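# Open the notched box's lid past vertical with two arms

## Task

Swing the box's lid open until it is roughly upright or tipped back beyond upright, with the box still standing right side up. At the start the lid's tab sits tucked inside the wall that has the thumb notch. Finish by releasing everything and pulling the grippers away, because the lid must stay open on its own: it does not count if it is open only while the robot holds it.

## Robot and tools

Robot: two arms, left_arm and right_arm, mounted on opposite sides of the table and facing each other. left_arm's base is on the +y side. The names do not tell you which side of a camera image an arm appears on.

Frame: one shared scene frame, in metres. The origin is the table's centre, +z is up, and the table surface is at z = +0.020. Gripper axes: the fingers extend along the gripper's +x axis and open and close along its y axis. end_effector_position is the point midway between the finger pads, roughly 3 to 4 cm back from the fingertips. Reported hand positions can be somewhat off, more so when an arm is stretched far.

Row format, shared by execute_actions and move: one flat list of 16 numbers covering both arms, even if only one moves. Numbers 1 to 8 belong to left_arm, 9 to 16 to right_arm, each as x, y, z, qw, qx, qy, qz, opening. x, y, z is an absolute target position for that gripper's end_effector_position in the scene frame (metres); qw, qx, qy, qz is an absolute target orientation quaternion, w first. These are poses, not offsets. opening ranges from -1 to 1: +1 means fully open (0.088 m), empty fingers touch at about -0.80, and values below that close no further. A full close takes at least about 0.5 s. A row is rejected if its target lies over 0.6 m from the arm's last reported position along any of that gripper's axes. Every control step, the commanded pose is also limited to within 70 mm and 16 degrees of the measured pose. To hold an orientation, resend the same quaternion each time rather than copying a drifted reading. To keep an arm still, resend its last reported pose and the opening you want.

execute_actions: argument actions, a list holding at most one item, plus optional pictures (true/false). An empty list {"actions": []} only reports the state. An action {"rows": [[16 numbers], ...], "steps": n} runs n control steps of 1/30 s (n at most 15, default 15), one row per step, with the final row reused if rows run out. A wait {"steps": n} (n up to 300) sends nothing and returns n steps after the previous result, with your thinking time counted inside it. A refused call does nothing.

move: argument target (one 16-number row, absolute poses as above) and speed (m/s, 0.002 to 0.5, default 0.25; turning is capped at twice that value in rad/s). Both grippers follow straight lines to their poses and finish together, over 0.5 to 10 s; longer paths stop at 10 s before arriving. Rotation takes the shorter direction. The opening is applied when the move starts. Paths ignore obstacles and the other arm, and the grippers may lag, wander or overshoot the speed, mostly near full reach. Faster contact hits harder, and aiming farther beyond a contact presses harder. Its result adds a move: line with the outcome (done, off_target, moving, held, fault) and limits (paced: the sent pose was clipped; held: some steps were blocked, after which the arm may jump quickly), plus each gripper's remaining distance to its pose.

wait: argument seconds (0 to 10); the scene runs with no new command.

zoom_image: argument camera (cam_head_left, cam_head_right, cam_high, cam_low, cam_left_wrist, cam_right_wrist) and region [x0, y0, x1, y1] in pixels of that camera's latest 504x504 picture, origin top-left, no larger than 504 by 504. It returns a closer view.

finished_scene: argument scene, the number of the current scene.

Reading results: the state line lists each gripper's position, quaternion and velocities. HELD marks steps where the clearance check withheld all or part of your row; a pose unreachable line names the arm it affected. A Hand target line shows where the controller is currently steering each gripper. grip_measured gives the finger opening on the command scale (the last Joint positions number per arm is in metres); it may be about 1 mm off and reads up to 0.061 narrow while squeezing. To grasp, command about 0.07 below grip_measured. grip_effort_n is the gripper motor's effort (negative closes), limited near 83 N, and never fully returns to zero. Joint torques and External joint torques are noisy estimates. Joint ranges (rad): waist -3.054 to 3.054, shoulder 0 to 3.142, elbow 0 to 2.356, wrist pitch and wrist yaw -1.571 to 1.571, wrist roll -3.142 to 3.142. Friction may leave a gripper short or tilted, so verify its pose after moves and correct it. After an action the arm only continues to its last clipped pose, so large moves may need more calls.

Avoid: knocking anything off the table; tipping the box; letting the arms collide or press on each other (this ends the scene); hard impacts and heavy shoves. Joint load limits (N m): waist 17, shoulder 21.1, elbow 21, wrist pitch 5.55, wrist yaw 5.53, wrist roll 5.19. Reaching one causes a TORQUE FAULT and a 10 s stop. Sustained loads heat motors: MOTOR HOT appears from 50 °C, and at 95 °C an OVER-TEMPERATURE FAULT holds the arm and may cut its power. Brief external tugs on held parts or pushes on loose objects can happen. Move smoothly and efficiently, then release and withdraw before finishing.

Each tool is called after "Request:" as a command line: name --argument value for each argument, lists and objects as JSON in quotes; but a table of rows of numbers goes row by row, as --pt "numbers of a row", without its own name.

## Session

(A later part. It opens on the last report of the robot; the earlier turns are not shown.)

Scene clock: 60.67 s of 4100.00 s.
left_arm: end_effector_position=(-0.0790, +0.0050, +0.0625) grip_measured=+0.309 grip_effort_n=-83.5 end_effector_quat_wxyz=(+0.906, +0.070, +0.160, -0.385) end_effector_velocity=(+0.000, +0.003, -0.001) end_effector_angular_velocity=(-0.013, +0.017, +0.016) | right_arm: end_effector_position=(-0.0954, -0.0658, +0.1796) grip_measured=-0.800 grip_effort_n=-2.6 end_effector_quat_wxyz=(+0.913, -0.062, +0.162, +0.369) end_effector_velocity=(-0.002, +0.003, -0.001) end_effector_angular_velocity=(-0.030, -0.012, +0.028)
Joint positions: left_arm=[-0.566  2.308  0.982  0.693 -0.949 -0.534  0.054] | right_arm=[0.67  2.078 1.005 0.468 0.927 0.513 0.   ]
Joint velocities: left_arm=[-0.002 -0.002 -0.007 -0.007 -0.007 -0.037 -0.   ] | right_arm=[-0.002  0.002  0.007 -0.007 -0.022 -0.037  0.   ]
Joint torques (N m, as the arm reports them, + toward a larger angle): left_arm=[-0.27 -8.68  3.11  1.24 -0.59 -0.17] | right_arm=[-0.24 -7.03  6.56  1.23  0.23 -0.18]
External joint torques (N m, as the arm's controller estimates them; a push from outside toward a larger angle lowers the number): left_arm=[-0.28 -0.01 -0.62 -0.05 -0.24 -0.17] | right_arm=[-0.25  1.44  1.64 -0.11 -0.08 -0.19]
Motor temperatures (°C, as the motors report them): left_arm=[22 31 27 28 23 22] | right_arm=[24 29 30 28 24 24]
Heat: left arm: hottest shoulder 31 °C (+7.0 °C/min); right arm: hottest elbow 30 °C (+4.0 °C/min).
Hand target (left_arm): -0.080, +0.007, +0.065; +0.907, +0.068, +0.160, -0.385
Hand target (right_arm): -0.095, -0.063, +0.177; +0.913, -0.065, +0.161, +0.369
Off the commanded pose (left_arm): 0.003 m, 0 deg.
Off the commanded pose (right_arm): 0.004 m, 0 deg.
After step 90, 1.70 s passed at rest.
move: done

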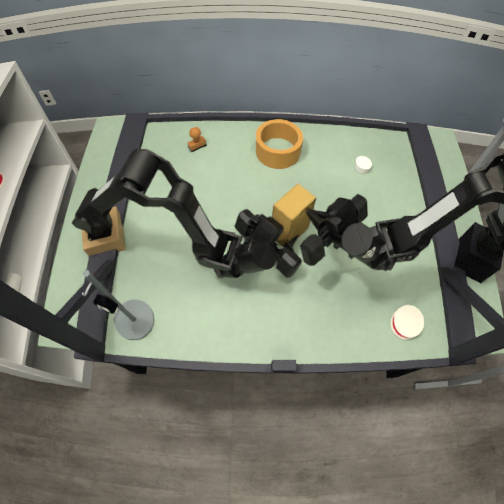

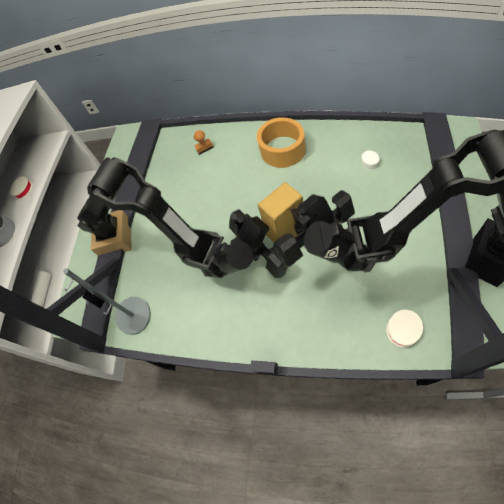

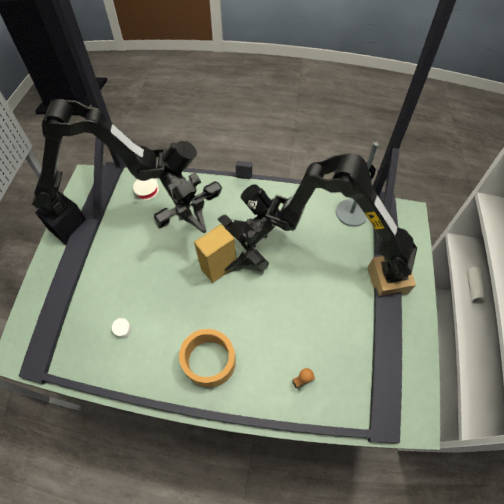

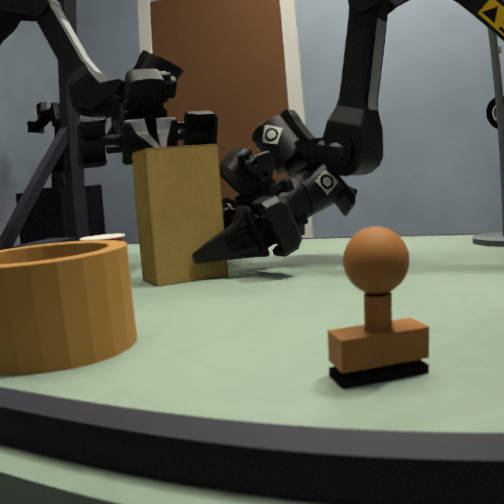

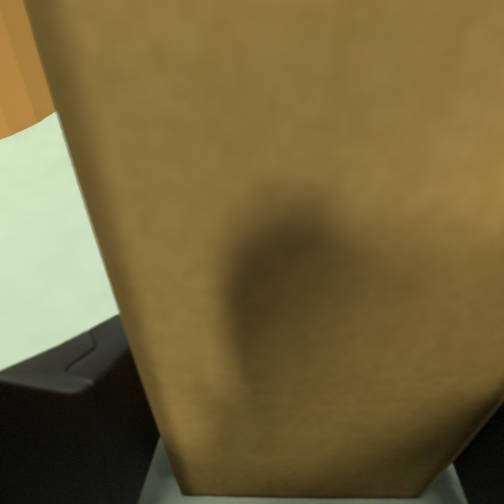

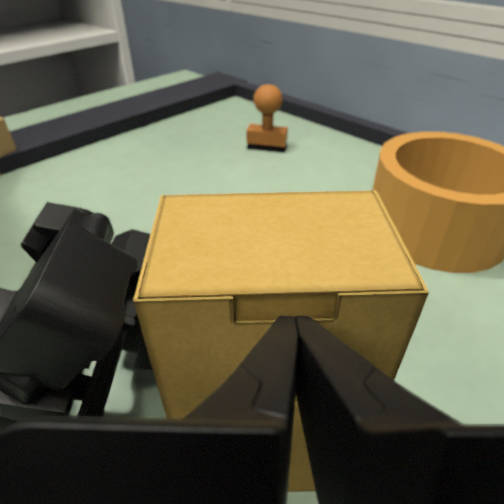

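Request:
move --target '[-0.08,0.007,0.065,0.907,0.068,0.16,-0.385,0.22,-0.087,-0.055,0.174,0.913,-0.065,0.161,0.369,-0.8]' --speed 0.015

Request:
zoom_image --camera "cam_head_left" --region '[270,180,350,260]'

Scene clock: 66.53 s of 4100.00 s.
left_arm: end_effector_position=(-0.0783, +0.0057, +0.0627) grip_measured=+0.309 grip_effort_n=-83.5 end_effector_quat_wxyz=(+0.907, +0.068, +0.160, -0.383) end_effector_velocity=(+0.002, +0.005, -0.003) end_effector_angular_velocity=(+0.027, -0.018, +0.018) | right_arm: end_effector_position=(-0.0890, -0.0584, +0.1781) grip_measured=-0.800 grip_effort_n=-2.6 end_effector_quat_wxyz=(+0.913, -0.061, +0.161, +0.369) end_effector_velocity=(+0.004, -0.002, -0.001) end_effector_angular_velocity=(-0.021, -0.012, -0.011)
Joint positions: left_arm=[-0.566  2.308  0.981  0.693 -0.955 -0.539  0.054] | right_arm=[0.65  2.101 1.027 0.489 0.911 0.489 0.   ]
Joint velocities: left_arm=[-0.002 -0.002 -0.002 -0.037 -0.022 -0.007 -0.   ] | right_arm=[-0.007 -0.002  0.002 -0.022  0.007 -0.007  0.   ]
Joint torques (N m, as the arm reports them, + toward a larger angle): left_arm=[-0.33 -8.71  3.08  1.22 -0.36 -0.05] | right_arm=[-0.69 -6.86  6.86  1.25  0.05 -0.22]
External joint torques (N m, as the arm's controller estimates them; a push from outside toward a larger angle lowers the number): left_arm=[-0.34 -0.04 -0.68 -0.07 -0.01 -0.06] | right_arm=[-0.67  1.76  1.98 -0.09 -0.26 -0.22]
Motor temperatures (°C, as the motors report them): left_arm=[22 33 27 28 23 22] | right_arm=[24 30 31 29 24 24]
Heat: left arm: hottest shoulder 33 °C (+8.1 °C/min); right arm: hottest elbow 31 °C (+4.0 °C/min).
Hand target (left_arm): -0.080, +0.007, +0.065; +0.907, +0.068, +0.160, -0.385
Hand target (right_arm): -0.087, -0.055, +0.174; +0.913, -0.065, +0.161, +0.369
Off the commanded pose (left_arm): 0.003 m, 0 deg.
Off the commanded pose (right_arm): 0.006 m, 0 deg.
After step 90, 1.67 s passed at rest.
move: done

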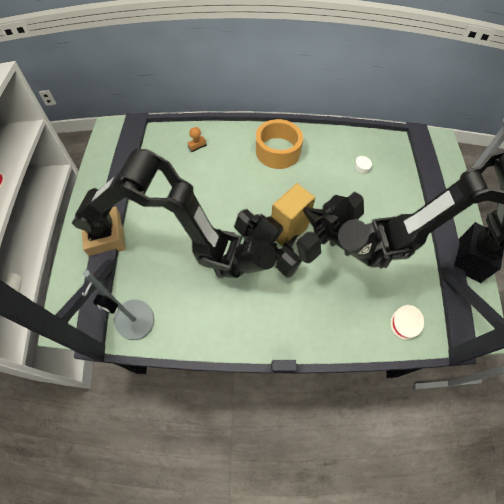

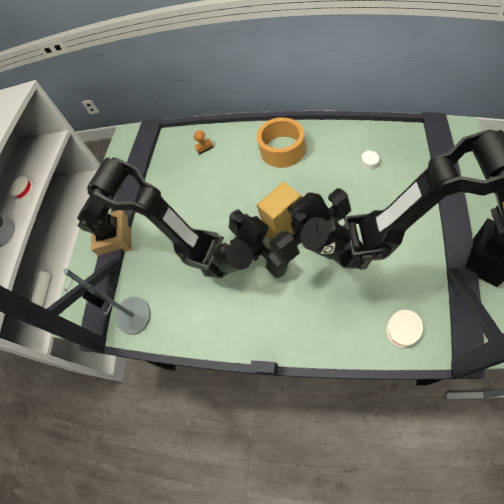

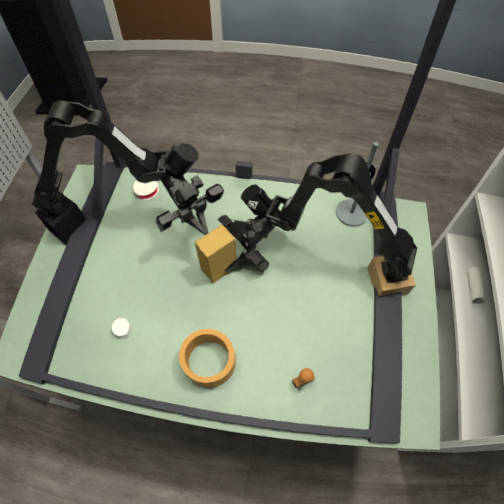

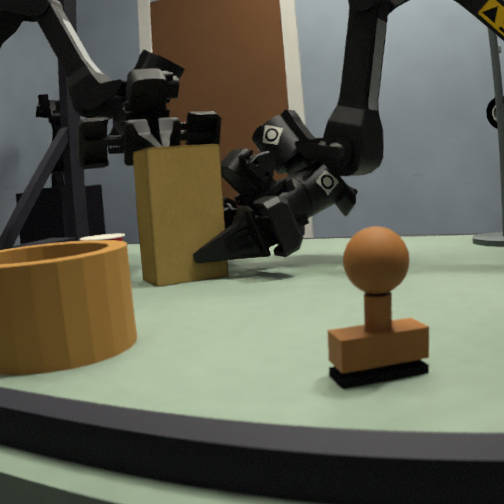

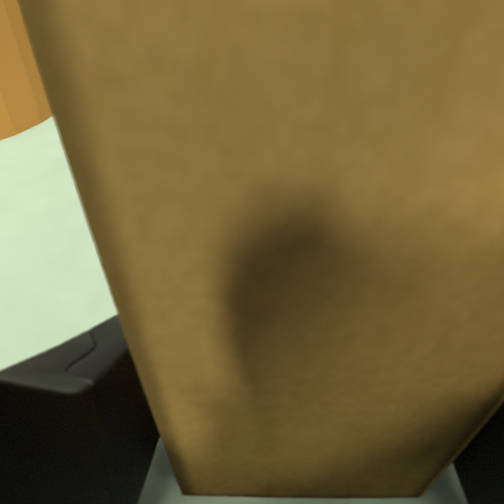

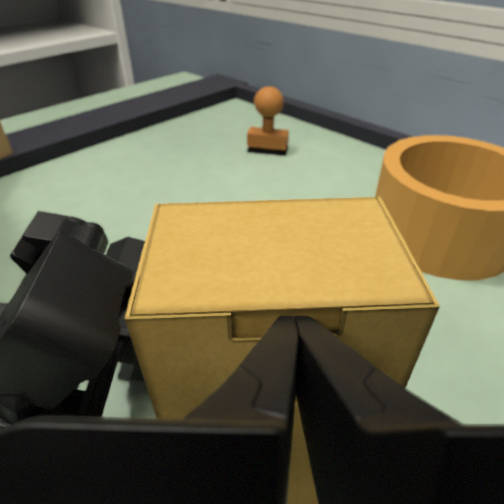

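Region (270, 180, 350, 260) of cam_head_left's 504x504 image, scaled by 6.300, with more detail than that image has.

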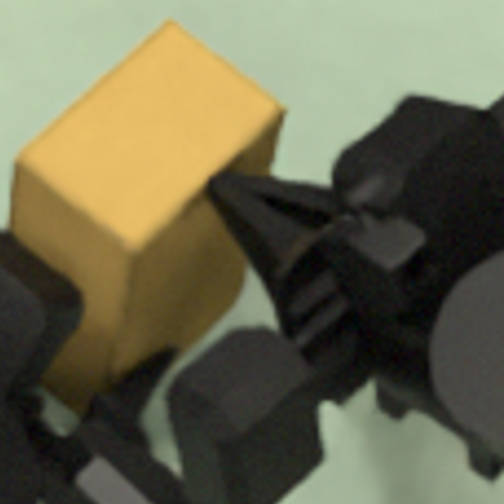

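Contact. Lift while pressing.

Request:
move --target '[-0.08,0.007,0.065,0.907,0.068,0.16,-0.385,0.22,-0.084,-0.052,0.193,0.913,-0.065,0.161,0.369,-0.8]' --speed 0.012

Scene clock: 70.83 s of 4100.00 s.
left_arm: end_effector_position=(-0.0777, +0.0063, +0.0627) grip_measured=+0.309 grip_effort_n=-83.5 end_effector_quat_wxyz=(+0.908, +0.068, +0.159, -0.381) end_effector_velocity=(+0.005, +0.006, -0.004) end_effector_angular_velocity=(+0.032, -0.026, +0.018) | right_arm: end_effector_position=(-0.0878, -0.0570, +0.1783) grip_measured=-0.800 grip_effort_n=-2.6 end_effector_quat_wxyz=(+0.911, -0.081, +0.166, +0.370) end_effector_velocity=(+0.000, +0.001, -0.000) end_effector_angular_velocity=(-0.018, -0.003, +0.006)
Joint positions: left_arm=[-0.565  2.308  0.98   0.693 -0.958 -0.542  0.054] | right_arm=[0.644 2.094 1.047 0.43  0.897 0.48  0.   ]
Joint velocities: left_arm=[ 0.002  0.002 -0.007 -0.022 -0.022  0.007  0.   ] | right_arm=[-0.002 -0.002  0.007 -0.022 -0.007 -0.007  0.   ]
Joint torques (N m, as the arm reports them, + toward a larger angle): left_arm=[-0.34 -8.59  3.11  1.2  -0.27  0.05] | right_arm=[ -1.06 -11.55   7.34   1.     0.27  -0.2 ]
External joint torques (N m, as the arm's controller estimates them; a push from outside toward a larger angle lowers the number): left_arm=[-0.4   0.02 -0.6  -0.08  0.07  0.04] | right_arm=[-1.06 -2.86  2.31 -0.35 -0.04 -0.21]
Motor temperatures (°C, as the motors report them): left_arm=[22 34 27 28 23 22] | right_arm=[24 30 31 29 24 24]
Heat: left arm: hottest shoulder 34 °C (+8.0 °C/min); right arm: hottest elbow 31 °C (+4.0 °C/min).
Hand target (left_arm): -0.080, +0.007, +0.065; +0.906, +0.068, +0.160, -0.385
Hand target (right_arm): -0.084, -0.052, +0.193; +0.913, -0.065, +0.161, +0.369
Off the commanded pose (left_arm): 0.003 m, 0 deg.
Off the commanded pose (right_arm): 0.016 m, 2 deg.
move: off_target (right_arm)

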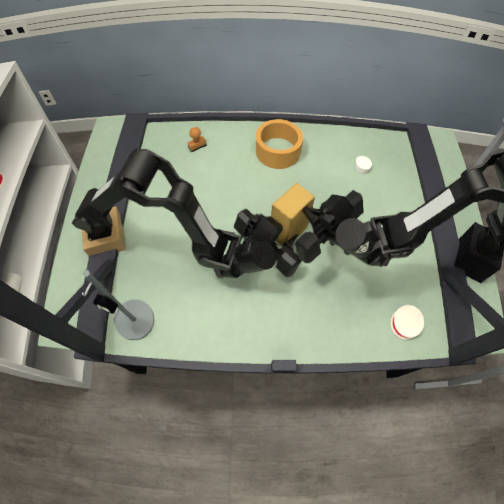

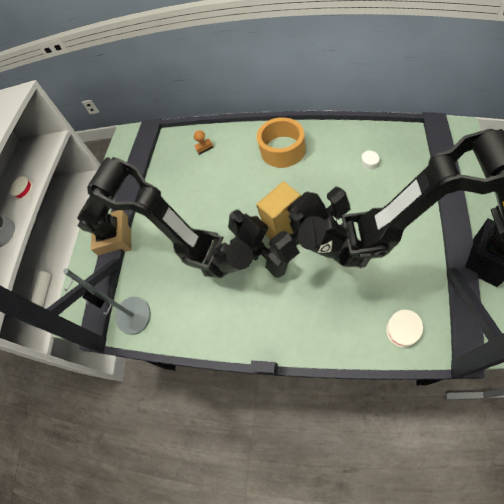

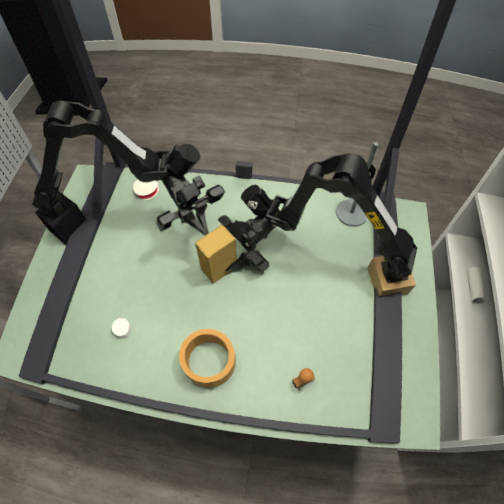

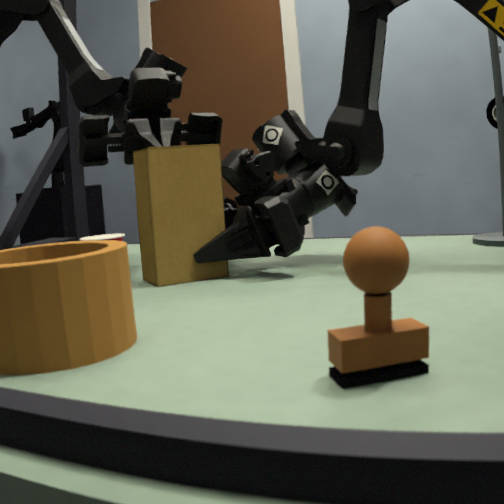

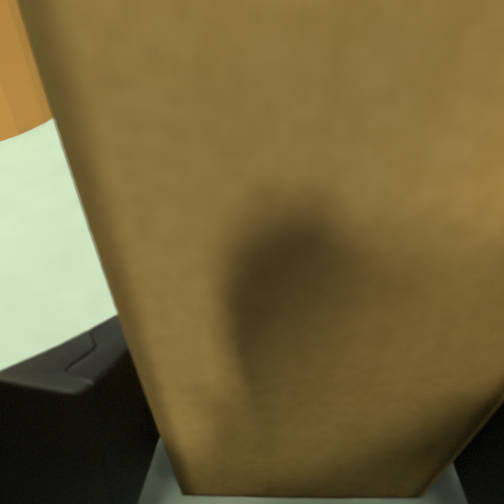

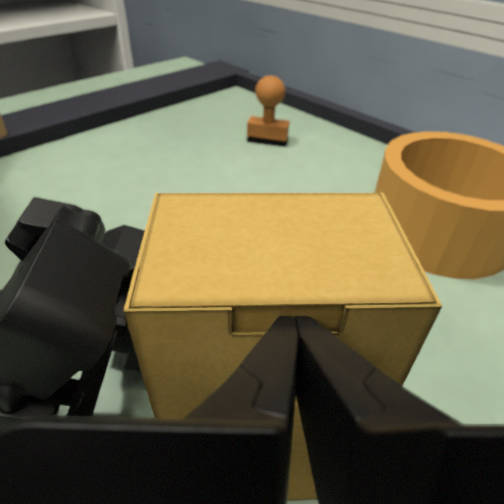

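Request:
move --target '[-0.08,0.007,0.06,0.907,0.068,0.16,-0.385,0.22,-0.086,-0.054,0.205,0.913,-0.065,0.161,0.369,-0.8]' --speed 0.012

Scene clock: 76.43 s of 4100.00 s.
left_arm: end_effector_position=(-0.0777, +0.0054, +0.0640) grip_measured=+0.309 grip_effort_n=-83.5 end_effector_quat_wxyz=(+0.909, +0.062, +0.159, -0.381) end_effector_velocity=(-0.003, +0.000, +0.001) end_effector_angular_velocity=(-0.004, +0.000, +0.001) | right_arm: end_effector_position=(-0.0873, -0.0569, +0.1928) grip_measured=-0.800 grip_effort_n=-2.6 end_effector_quat_wxyz=(+0.911, -0.078, +0.165, +0.369) end_effector_velocity=(+0.000, +0.001, +0.003) end_effector_angular_velocity=(-0.003, -0.000, +0.006)
Joint positions: left_arm=[-0.565  2.308  0.98   0.703 -0.959 -0.542  0.054] | right_arm=[0.643 2.056 1.058 0.385 0.899 0.48  0.   ]
Joint velocities: left_arm=[-0.007 -0.002  0.002 -0.007 -0.007 -0.007 -0.   ] | right_arm=[-0.002 -0.007  0.002 -0.007 -0.007 -0.007  0.   ]
Joint torques (N m, as the arm reports them, + toward a larger angle): left_arm=[-0.36 -7.2   3.25  1.58 -0.21  0.07] | right_arm=[ -0.35 -11.11   7.02   0.85   0.36  -0.03]
External joint torques (N m, as the arm's controller estimates them; a push from outside toward a larger angle lowers the number): left_arm=[-0.31  1.49 -0.54  0.27  0.13  0.06] | right_arm=[-0.35 -2.41  1.76 -0.51  0.05 -0.04]
Motor temperatures (°C, as the motors report them): left_arm=[22 35 27 28 23 22] | right_arm=[24 32 31 29 24 24]
Heat: left arm: hottest shoulder 35 °C (+8.1 °C/min); right arm: hottest shoulder 32 °C (+4.0 °C/min).
Hand target (left_arm): -0.080, +0.007, +0.060; +0.907, +0.068, +0.160, -0.385
Hand target (right_arm): -0.086, -0.054, +0.205; +0.913, -0.065, +0.161, +0.369
Off the commanded pose (left_arm): 0.005 m, 1 deg.
Off the commanded pose (right_arm): 0.013 m, 2 deg.
move: off_target (right_arm)

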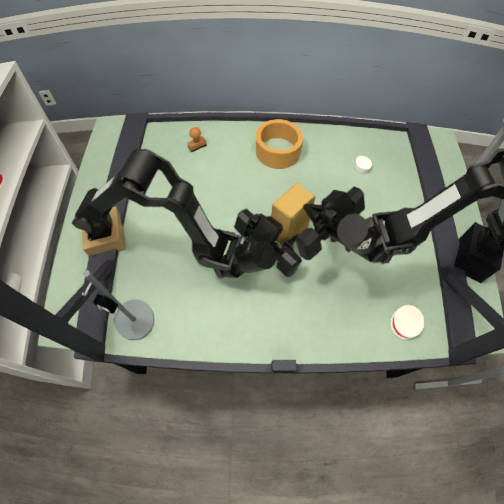

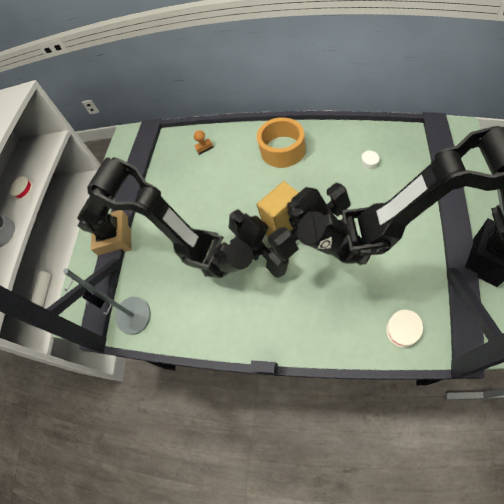

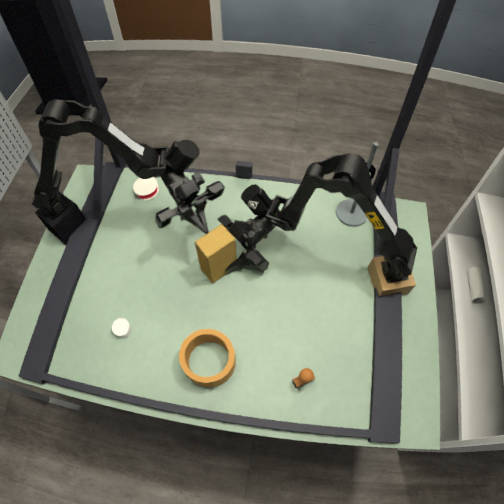

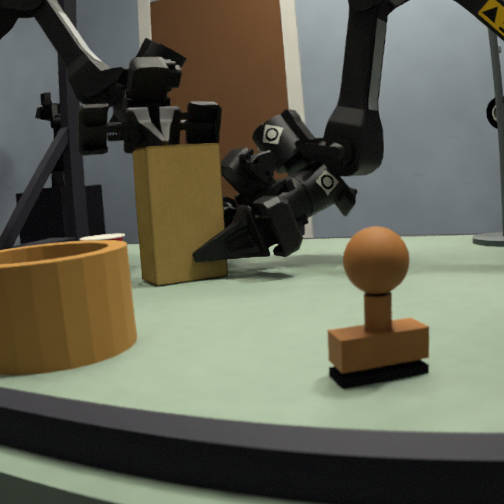

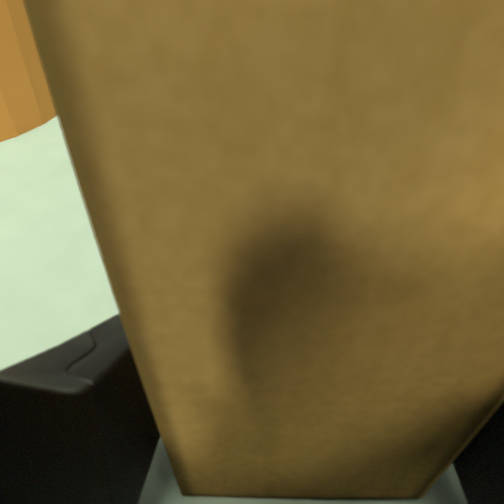

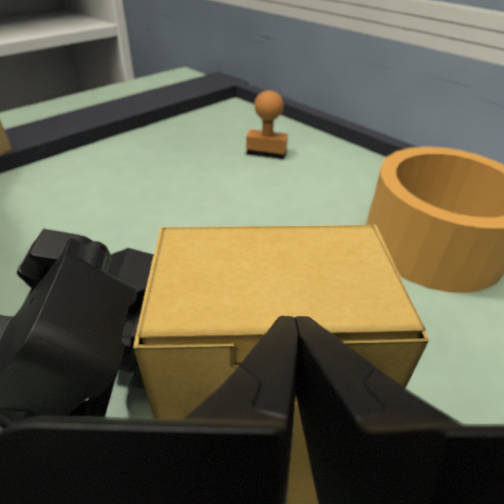

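Request:
move --target '[-0.08,0.007,0.06,0.907,0.068,0.16,-0.385,0.22,-0.096,-0.064,0.19,0.913,-0.065,0.161,0.369,-0.8]' --speed 0.03

Request:
move --target '[-0.08,0.007,0.06,0.907,0.068,0.16,-0.385,0.22,-0.095,-0.063,0.175,0.913,-0.065,0.161,0.369,-0.8]' --speed 0.03

Request:
move --target '[-0.08,0.007,0.06,0.907,0.068,0.16,-0.385,0.22,-0.084,-0.052,0.173,0.913,-0.065,0.161,0.369,-0.8]' --speed 0.015

Request:
move --target '[-0.08,0.007,0.06,0.907,0.068,0.16,-0.385,0.22,-0.081,-0.049,0.2,0.913,-0.065,0.161,0.369,-0.8]' --speed 0.012

Scene clock: 85.30 s of 4100.00 s.
left_arm: end_effector_position=(-0.0783, +0.0054, +0.0640) grip_measured=+0.309 grip_effort_n=-83.5 end_effector_quat_wxyz=(+0.908, +0.062, +0.159, -0.382) end_effector_velocity=(+0.002, +0.003, +0.001) end_effector_angular_velocity=(+0.018, -0.022, +0.013) | right_arm: end_effector_position=(-0.0955, -0.0623, +0.1904) grip_measured=-0.800 grip_effort_n=-2.6 end_effector_quat_wxyz=(+0.913, -0.068, +0.160, +0.370) end_effector_velocity=(+0.002, -0.001, -0.004) end_effector_angular_velocity=(-0.010, +0.014, +0.008)
Joint positions: left_arm=[-0.566  2.308  0.98   0.703 -0.958 -0.542  0.054] | right_arm=[0.668 2.056 1.031 0.419 0.924 0.498 0.   ]
Joint velocities: left_arm=[-0.002 -0.007 -0.002 -0.022 -0.022  0.007 -0.   ] | right_arm=[-0.007 -0.002 -0.007 -0.007 -0.022  0.007  0.   ]
Joint torques (N m, as the arm reports them, + toward a larger angle): left_arm=[-0.42 -7.14  3.45  1.55 -0.29  0.05] | right_arm=[ 0.21 -9.09  4.74  1.22  0.36  0.24]
External joint torques (N m, as the arm's controller estimates them; a push from outside toward a larger angle lowers the number): left_arm=[-0.42  1.6  -0.35  0.24  0.05  0.04] | right_arm=[ 0.19 -0.67 -0.28 -0.1   0.05  0.23]
Motor temperatures (°C, as the motors report them): left_arm=[22 35 27 29 23 22] | right_arm=[24 35 31 29 24 24]
Heat: left arm: hottest shoulder 35 °C (+8.1 °C/min); right arm: hottest shoulder 35 °C (+6.1 °C/min).
Hand target (left_arm): -0.080, +0.007, +0.060; +0.906, +0.068, +0.160, -0.385
Hand target (right_arm): -0.096, -0.064, +0.190; +0.913, -0.065, +0.161, +0.369
Off the commanded pose (left_arm): 0.005 m, 1 deg.
Off the commanded pose (right_arm): 0.002 m, 0 deg.
After step 90, 5.10 s passed at rest.
move: done

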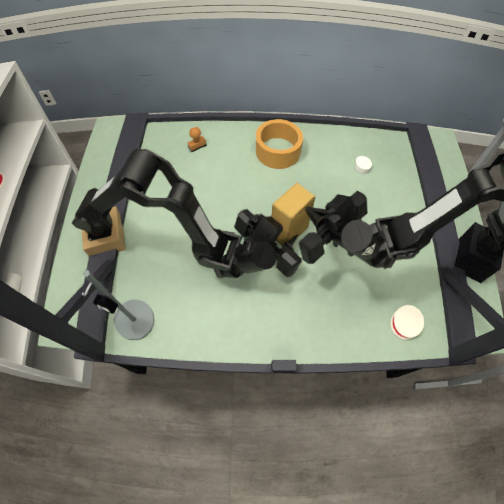

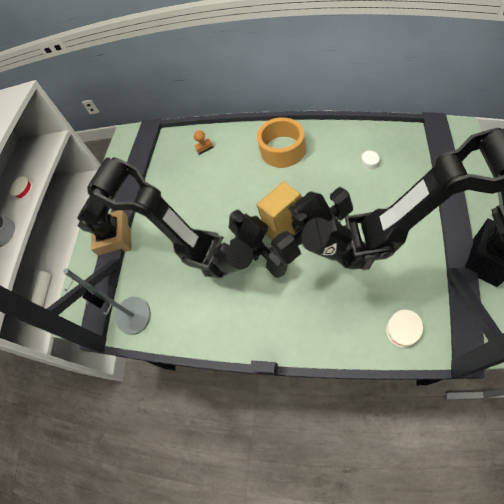

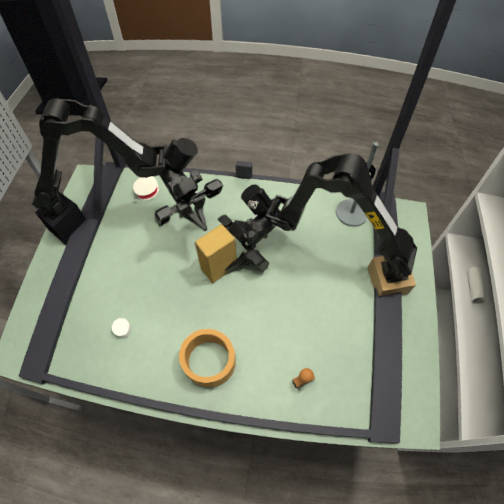

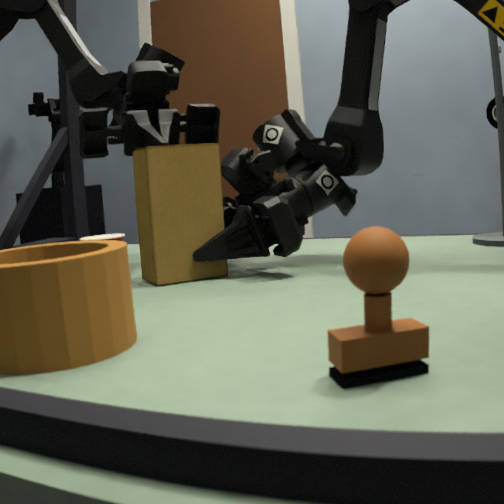

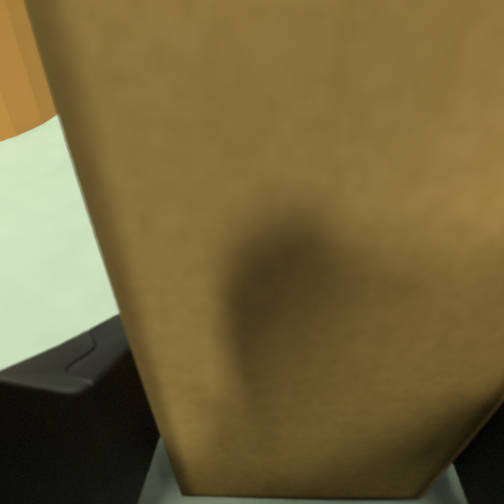

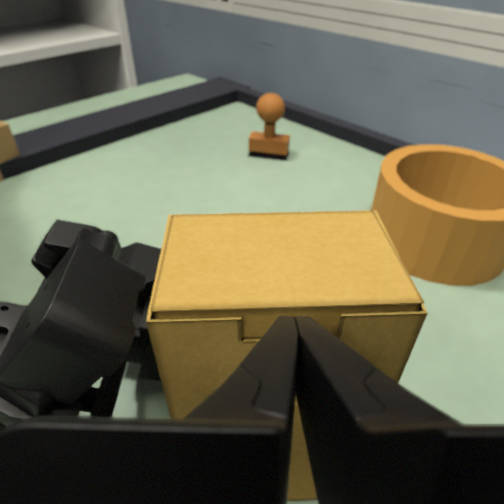

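Scene clock: 86.10 s of 4100.00 s.
left_arm: end_effector_position=(-0.0783, +0.0054, +0.0640) grip_measured=+0.309 grip_effort_n=-83.5 end_effector_quat_wxyz=(+0.908, +0.062, +0.159, -0.382) end_effector_velocity=(+0.001, +0.001, -0.001) end_effector_angular_velocity=(+0.003, +0.007, -0.001) | right_arm: end_effector_position=(-0.0958, -0.0610, +0.1829) grip_measured=-0.800 grip_effort_n=-2.6 end_effector_quat_wxyz=(+0.913, -0.060, +0.159, +0.371) end_effector_velocity=(+0.002, +0.002, +0.002) end_effector_angular_velocity=(+0.006, +0.002, +0.001)
Joint positions: left_arm=[-0.566  2.308  0.98   0.703 -0.958 -0.542  0.054] | right_arm=[0.668 2.083 1.021 0.475 0.924 0.498 0.   ]
Joint velocities: left_arm=[ 0.002 -0.002 -0.002 -0.007  0.007 -0.007  0.   ] | right_arm=[-0.007 -0.002  0.002  0.007 -0.007 -0.007  0.   ]
Joint torques (N m, as the arm reports them, + toward a larger angle): left_arm=[-0.35 -7.12  3.32  1.55 -0.27  0.04] | right_arm=[-0.1  -7.04  4.73  1.25  0.28  0.18]
External joint torques (N m, as the arm's controller estimates them; a push from outside toward a larger angle lowers the number): left_arm=[-0.39  1.51 -0.42  0.25  0.07  0.03] | right_arm=[ 0.    1.54 -0.23 -0.1  -0.03  0.17]
Motor temperatures (°C, as the motors report them): left_arm=[22 35 27 29 23 22] | right_arm=[24 35 31 29 24 24]
Heat: left arm: hottest shoulder 35 °C (+8.1 °C/min); right arm: hottest shoulder 35 °C (+6.1 °C/min).
Hand target (left_arm): -0.080, +0.007, +0.060; +0.907, +0.068, +0.160, -0.385
Hand target (right_arm): -0.095, -0.063, +0.175; +0.913, -0.065, +0.161, +0.369
Off the commanded pose (left_arm): 0.005 m, 1 deg.
Off the commanded pose (right_arm): 0.008 m, 1 deg.
move: done

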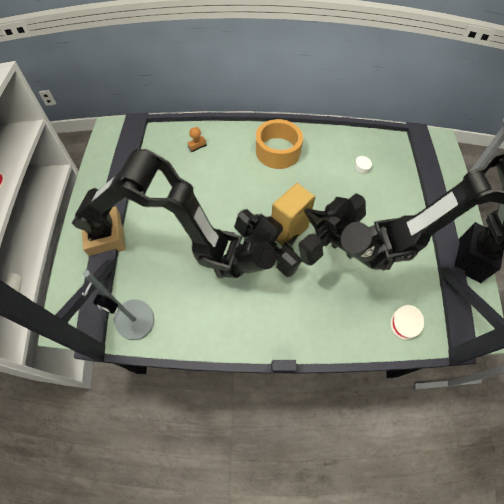

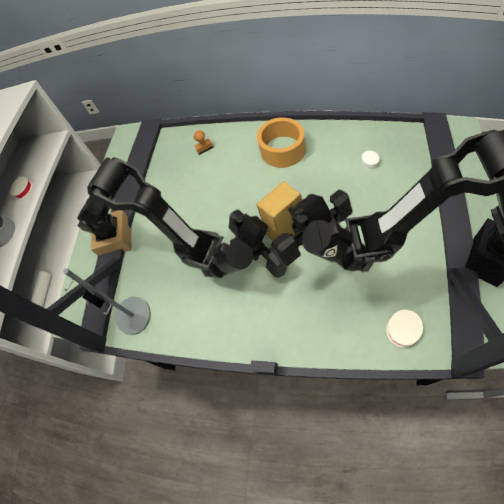

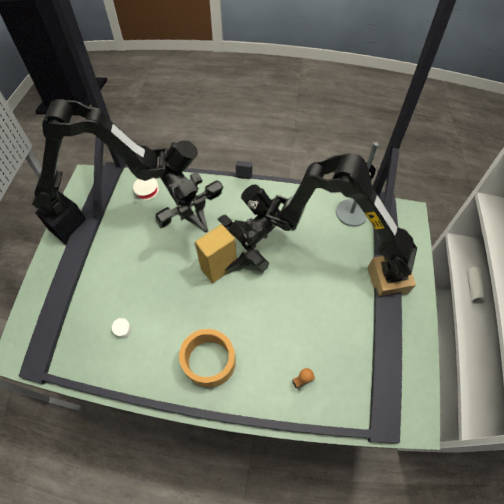

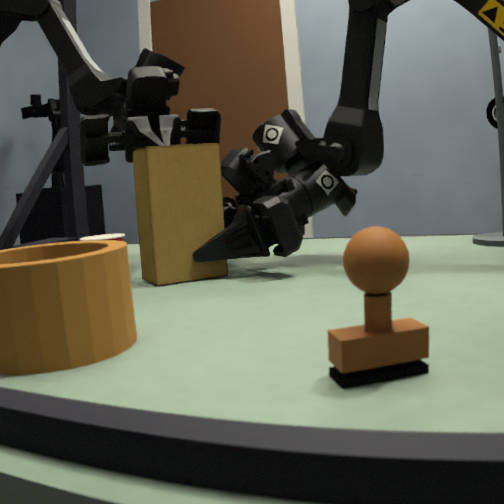

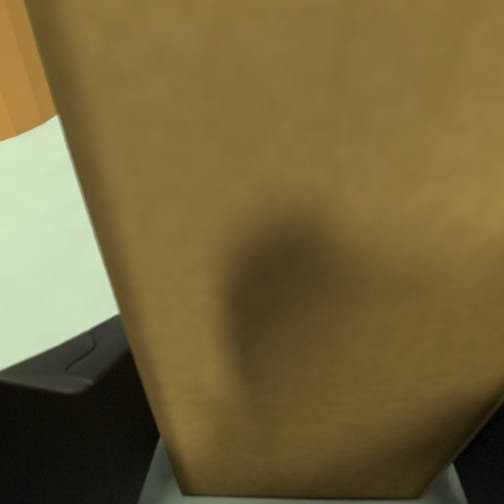

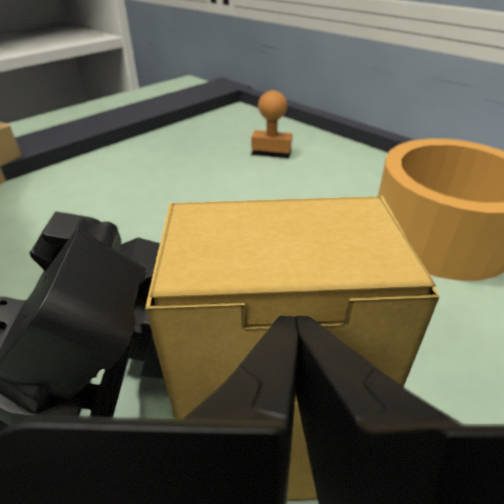

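Scene clock: 87.50 s of 4100.00 s.
left_arm: end_effector_position=(-0.0776, +0.0060, +0.0636) grip_measured=+0.309 grip_effort_n=-83.5 end_effector_quat_wxyz=(+0.909, +0.062, +0.159, -0.381) end_effector_velocity=(-0.001, -0.002, +0.006) end_effector_angular_velocity=(-0.051, +0.021, +0.011) | right_arm: end_effector_position=(-0.0879, -0.0559, +0.1770) grip_measured=-0.800 grip_effort_n=-2.6 end_effector_quat_wxyz=(+0.913, -0.062, +0.160, +0.371) end_effector_velocity=(+0.000, +0.001, +0.001) end_effector_angular_velocity=(+0.001, +0.001, +0.006)
Joint positions: left_arm=[-0.565  2.308  0.978  0.703 -0.96  -0.544  0.054] | right_arm=[0.645 2.109 1.034 0.495 0.904 0.481 0.   ]
Joint velocities: left_arm=[-0.002 -0.002 -0.002  0.037 -0.007 -0.022 -0.   ] | right_arm=[-0.002 -0.002 -0.002  0.007 -0.007 -0.007  0.   ]
Joint torques (N m, as the arm reports them, + toward a larger angle): left_arm=[-0.4  -7.18  3.41  1.56 -0.21  0.1 ] | right_arm=[-1.15 -6.69  7.03  1.31  0.04 -0.2 ]
External joint torques (N m, as the arm's controller estimates them; a push from outside toward a larger angle lowers the number): left_arm=[-0.4   1.56 -0.4   0.25  0.13  0.09] | right_arm=[-1.15  1.99  2.12 -0.05 -0.26 -0.21]
Motor temperatures (°C, as the motors report them): left_arm=[22 35 27 29 23 22] | right_arm=[24 35 31 29 24 24]
Heat: left arm: hottest shoulder 35 °C (+8.1 °C/min); right arm: hottest shoulder 35 °C (+6.1 °C/min).
Hand target (left_arm): -0.080, +0.007, +0.060; +0.906, +0.068, +0.160, -0.385
Hand target (right_arm): -0.084, -0.052, +0.173; +0.913, -0.065, +0.161, +0.369
Off the commanded pose (left_arm): 0.004 m, 1 deg.
Off the commanded pose (right_arm): 0.007 m, 0 deg.
move: done

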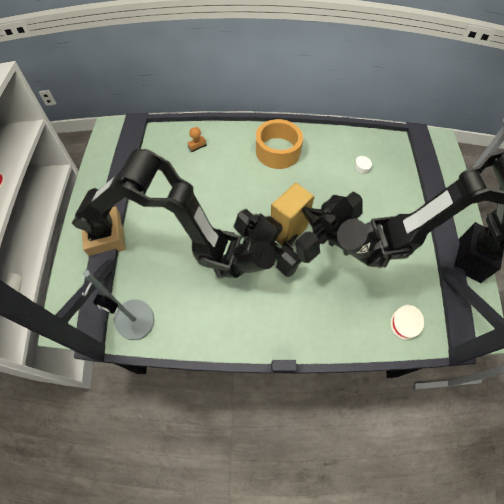

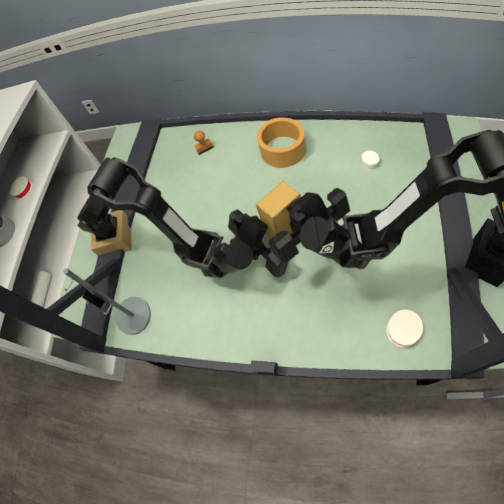

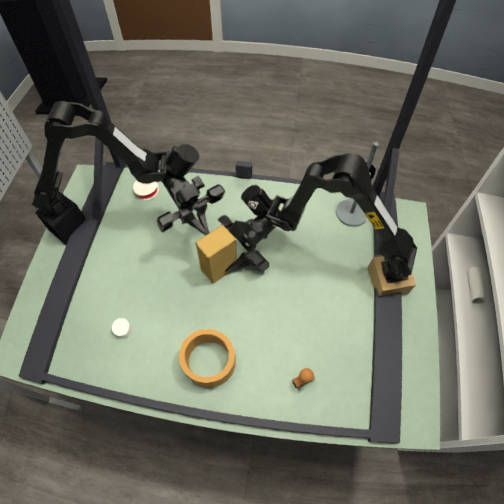

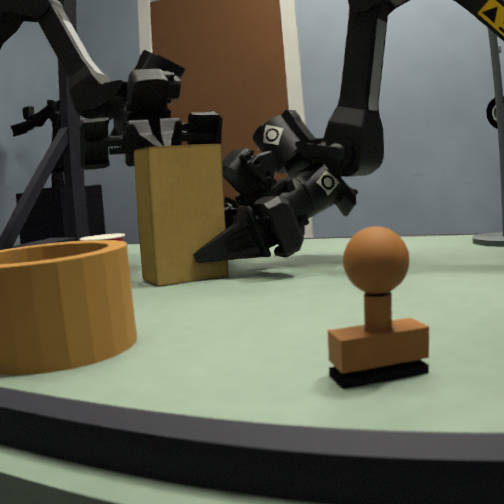

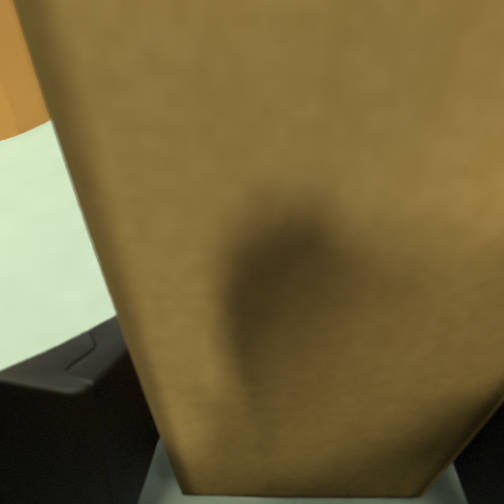

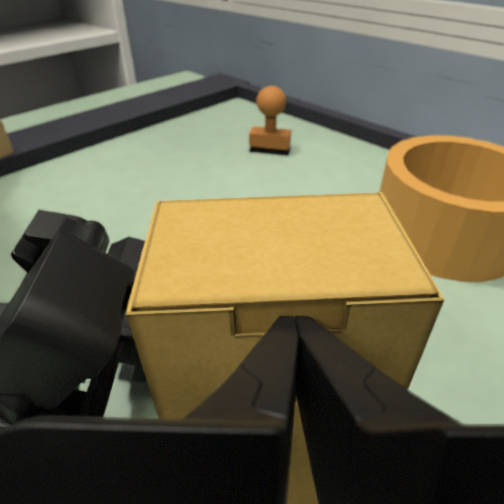

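Scene clock: 89.90 s of 4100.00 s.
left_arm: end_effector_position=(-0.0764, +0.0061, +0.0637) grip_measured=+0.309 grip_effort_n=-83.5 end_effector_quat_wxyz=(+0.909, +0.062, +0.159, -0.379) end_effector_velocity=(-0.002, +0.001, -0.001) end_effector_angular_velocity=(+0.003, +0.007, -0.006) | right_arm: end_effector_position=(-0.0853, -0.0536, +0.1857) grip_measured=-0.800 grip_effort_n=-2.6 end_effector_quat_wxyz=(+0.911, -0.080, +0.166, +0.370) end_effector_velocity=(+0.000, +0.001, +0.003) end_effector_angular_velocity=(-0.003, -0.000, +0.006)
Joint positions: left_arm=[-0.563  2.308  0.978  0.703 -0.961 -0.545  0.054] | right_arm=[0.635 2.081 1.064 0.407 0.889 0.473 0.   ]
Joint velocities: left_arm=[-0.002 -0.002 -0.002 -0.007  0.007 -0.007 -0.   ] | right_arm=[-0.002 -0.007  0.002 -0.007 -0.007 -0.007  0.   ]
Joint torques (N m, as the arm reports them, + toward a larger angle): left_arm=[-0.57 -7.12  3.41  1.53 -0.18  0.13] | right_arm=[ -1.04 -11.42   7.49   1.     0.27  -0.2 ]
External joint torques (N m, as the arm's controller estimates them; a push from outside toward a larger angle lowers the number): left_arm=[-0.61  1.56 -0.35  0.23  0.16  0.12] | right_arm=[-1.05 -2.59  2.26 -0.38 -0.03 -0.21]
Motor temperatures (°C, as the motors report them): left_arm=[22 35 27 29 23 22] | right_arm=[24 35 32 29 24 24]
Heat: left arm: hottest shoulder 35 °C (+8.0 °C/min); right arm: hottest shoulder 35 °C (+6.0 °C/min).
Hand target (left_arm): -0.080, +0.007, +0.060; +0.907, +0.068, +0.160, -0.385
Hand target (right_arm): -0.081, -0.049, +0.200; +0.913, -0.065, +0.161, +0.369
Off the commanded pose (left_arm): 0.005 m, 1 deg.
Off the commanded pose (right_arm): 0.016 m, 2 deg.
move: off_target (right_arm)

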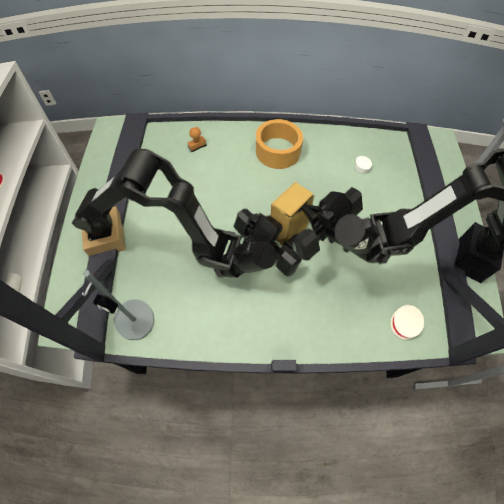

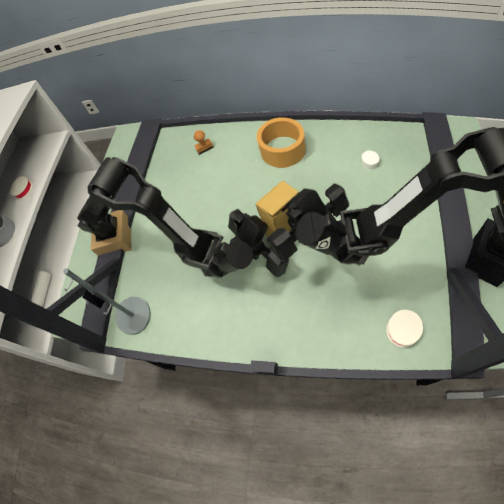

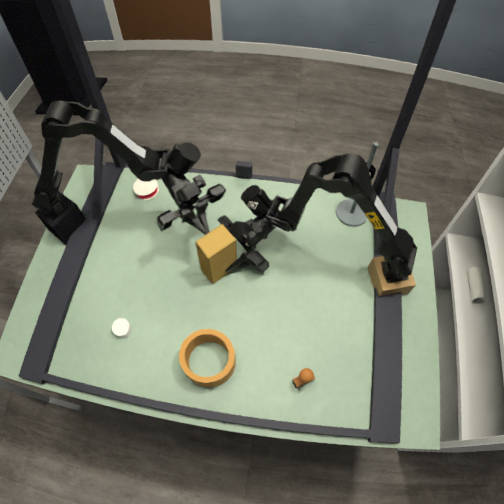

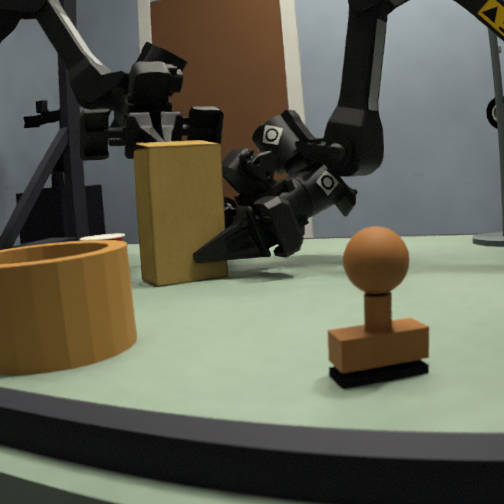

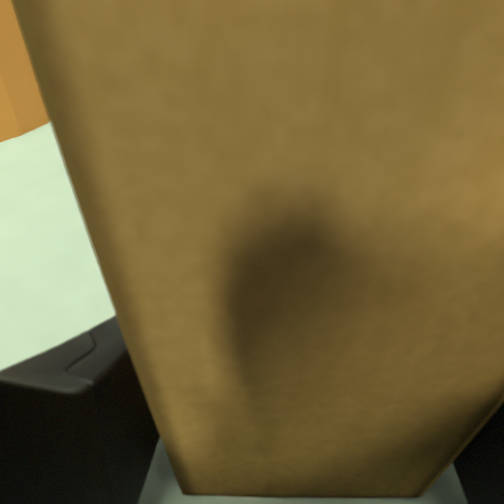

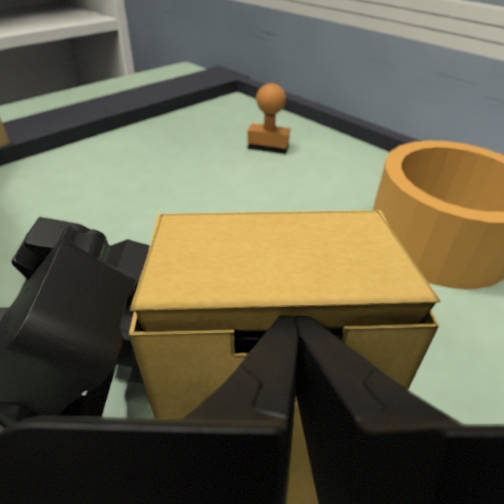

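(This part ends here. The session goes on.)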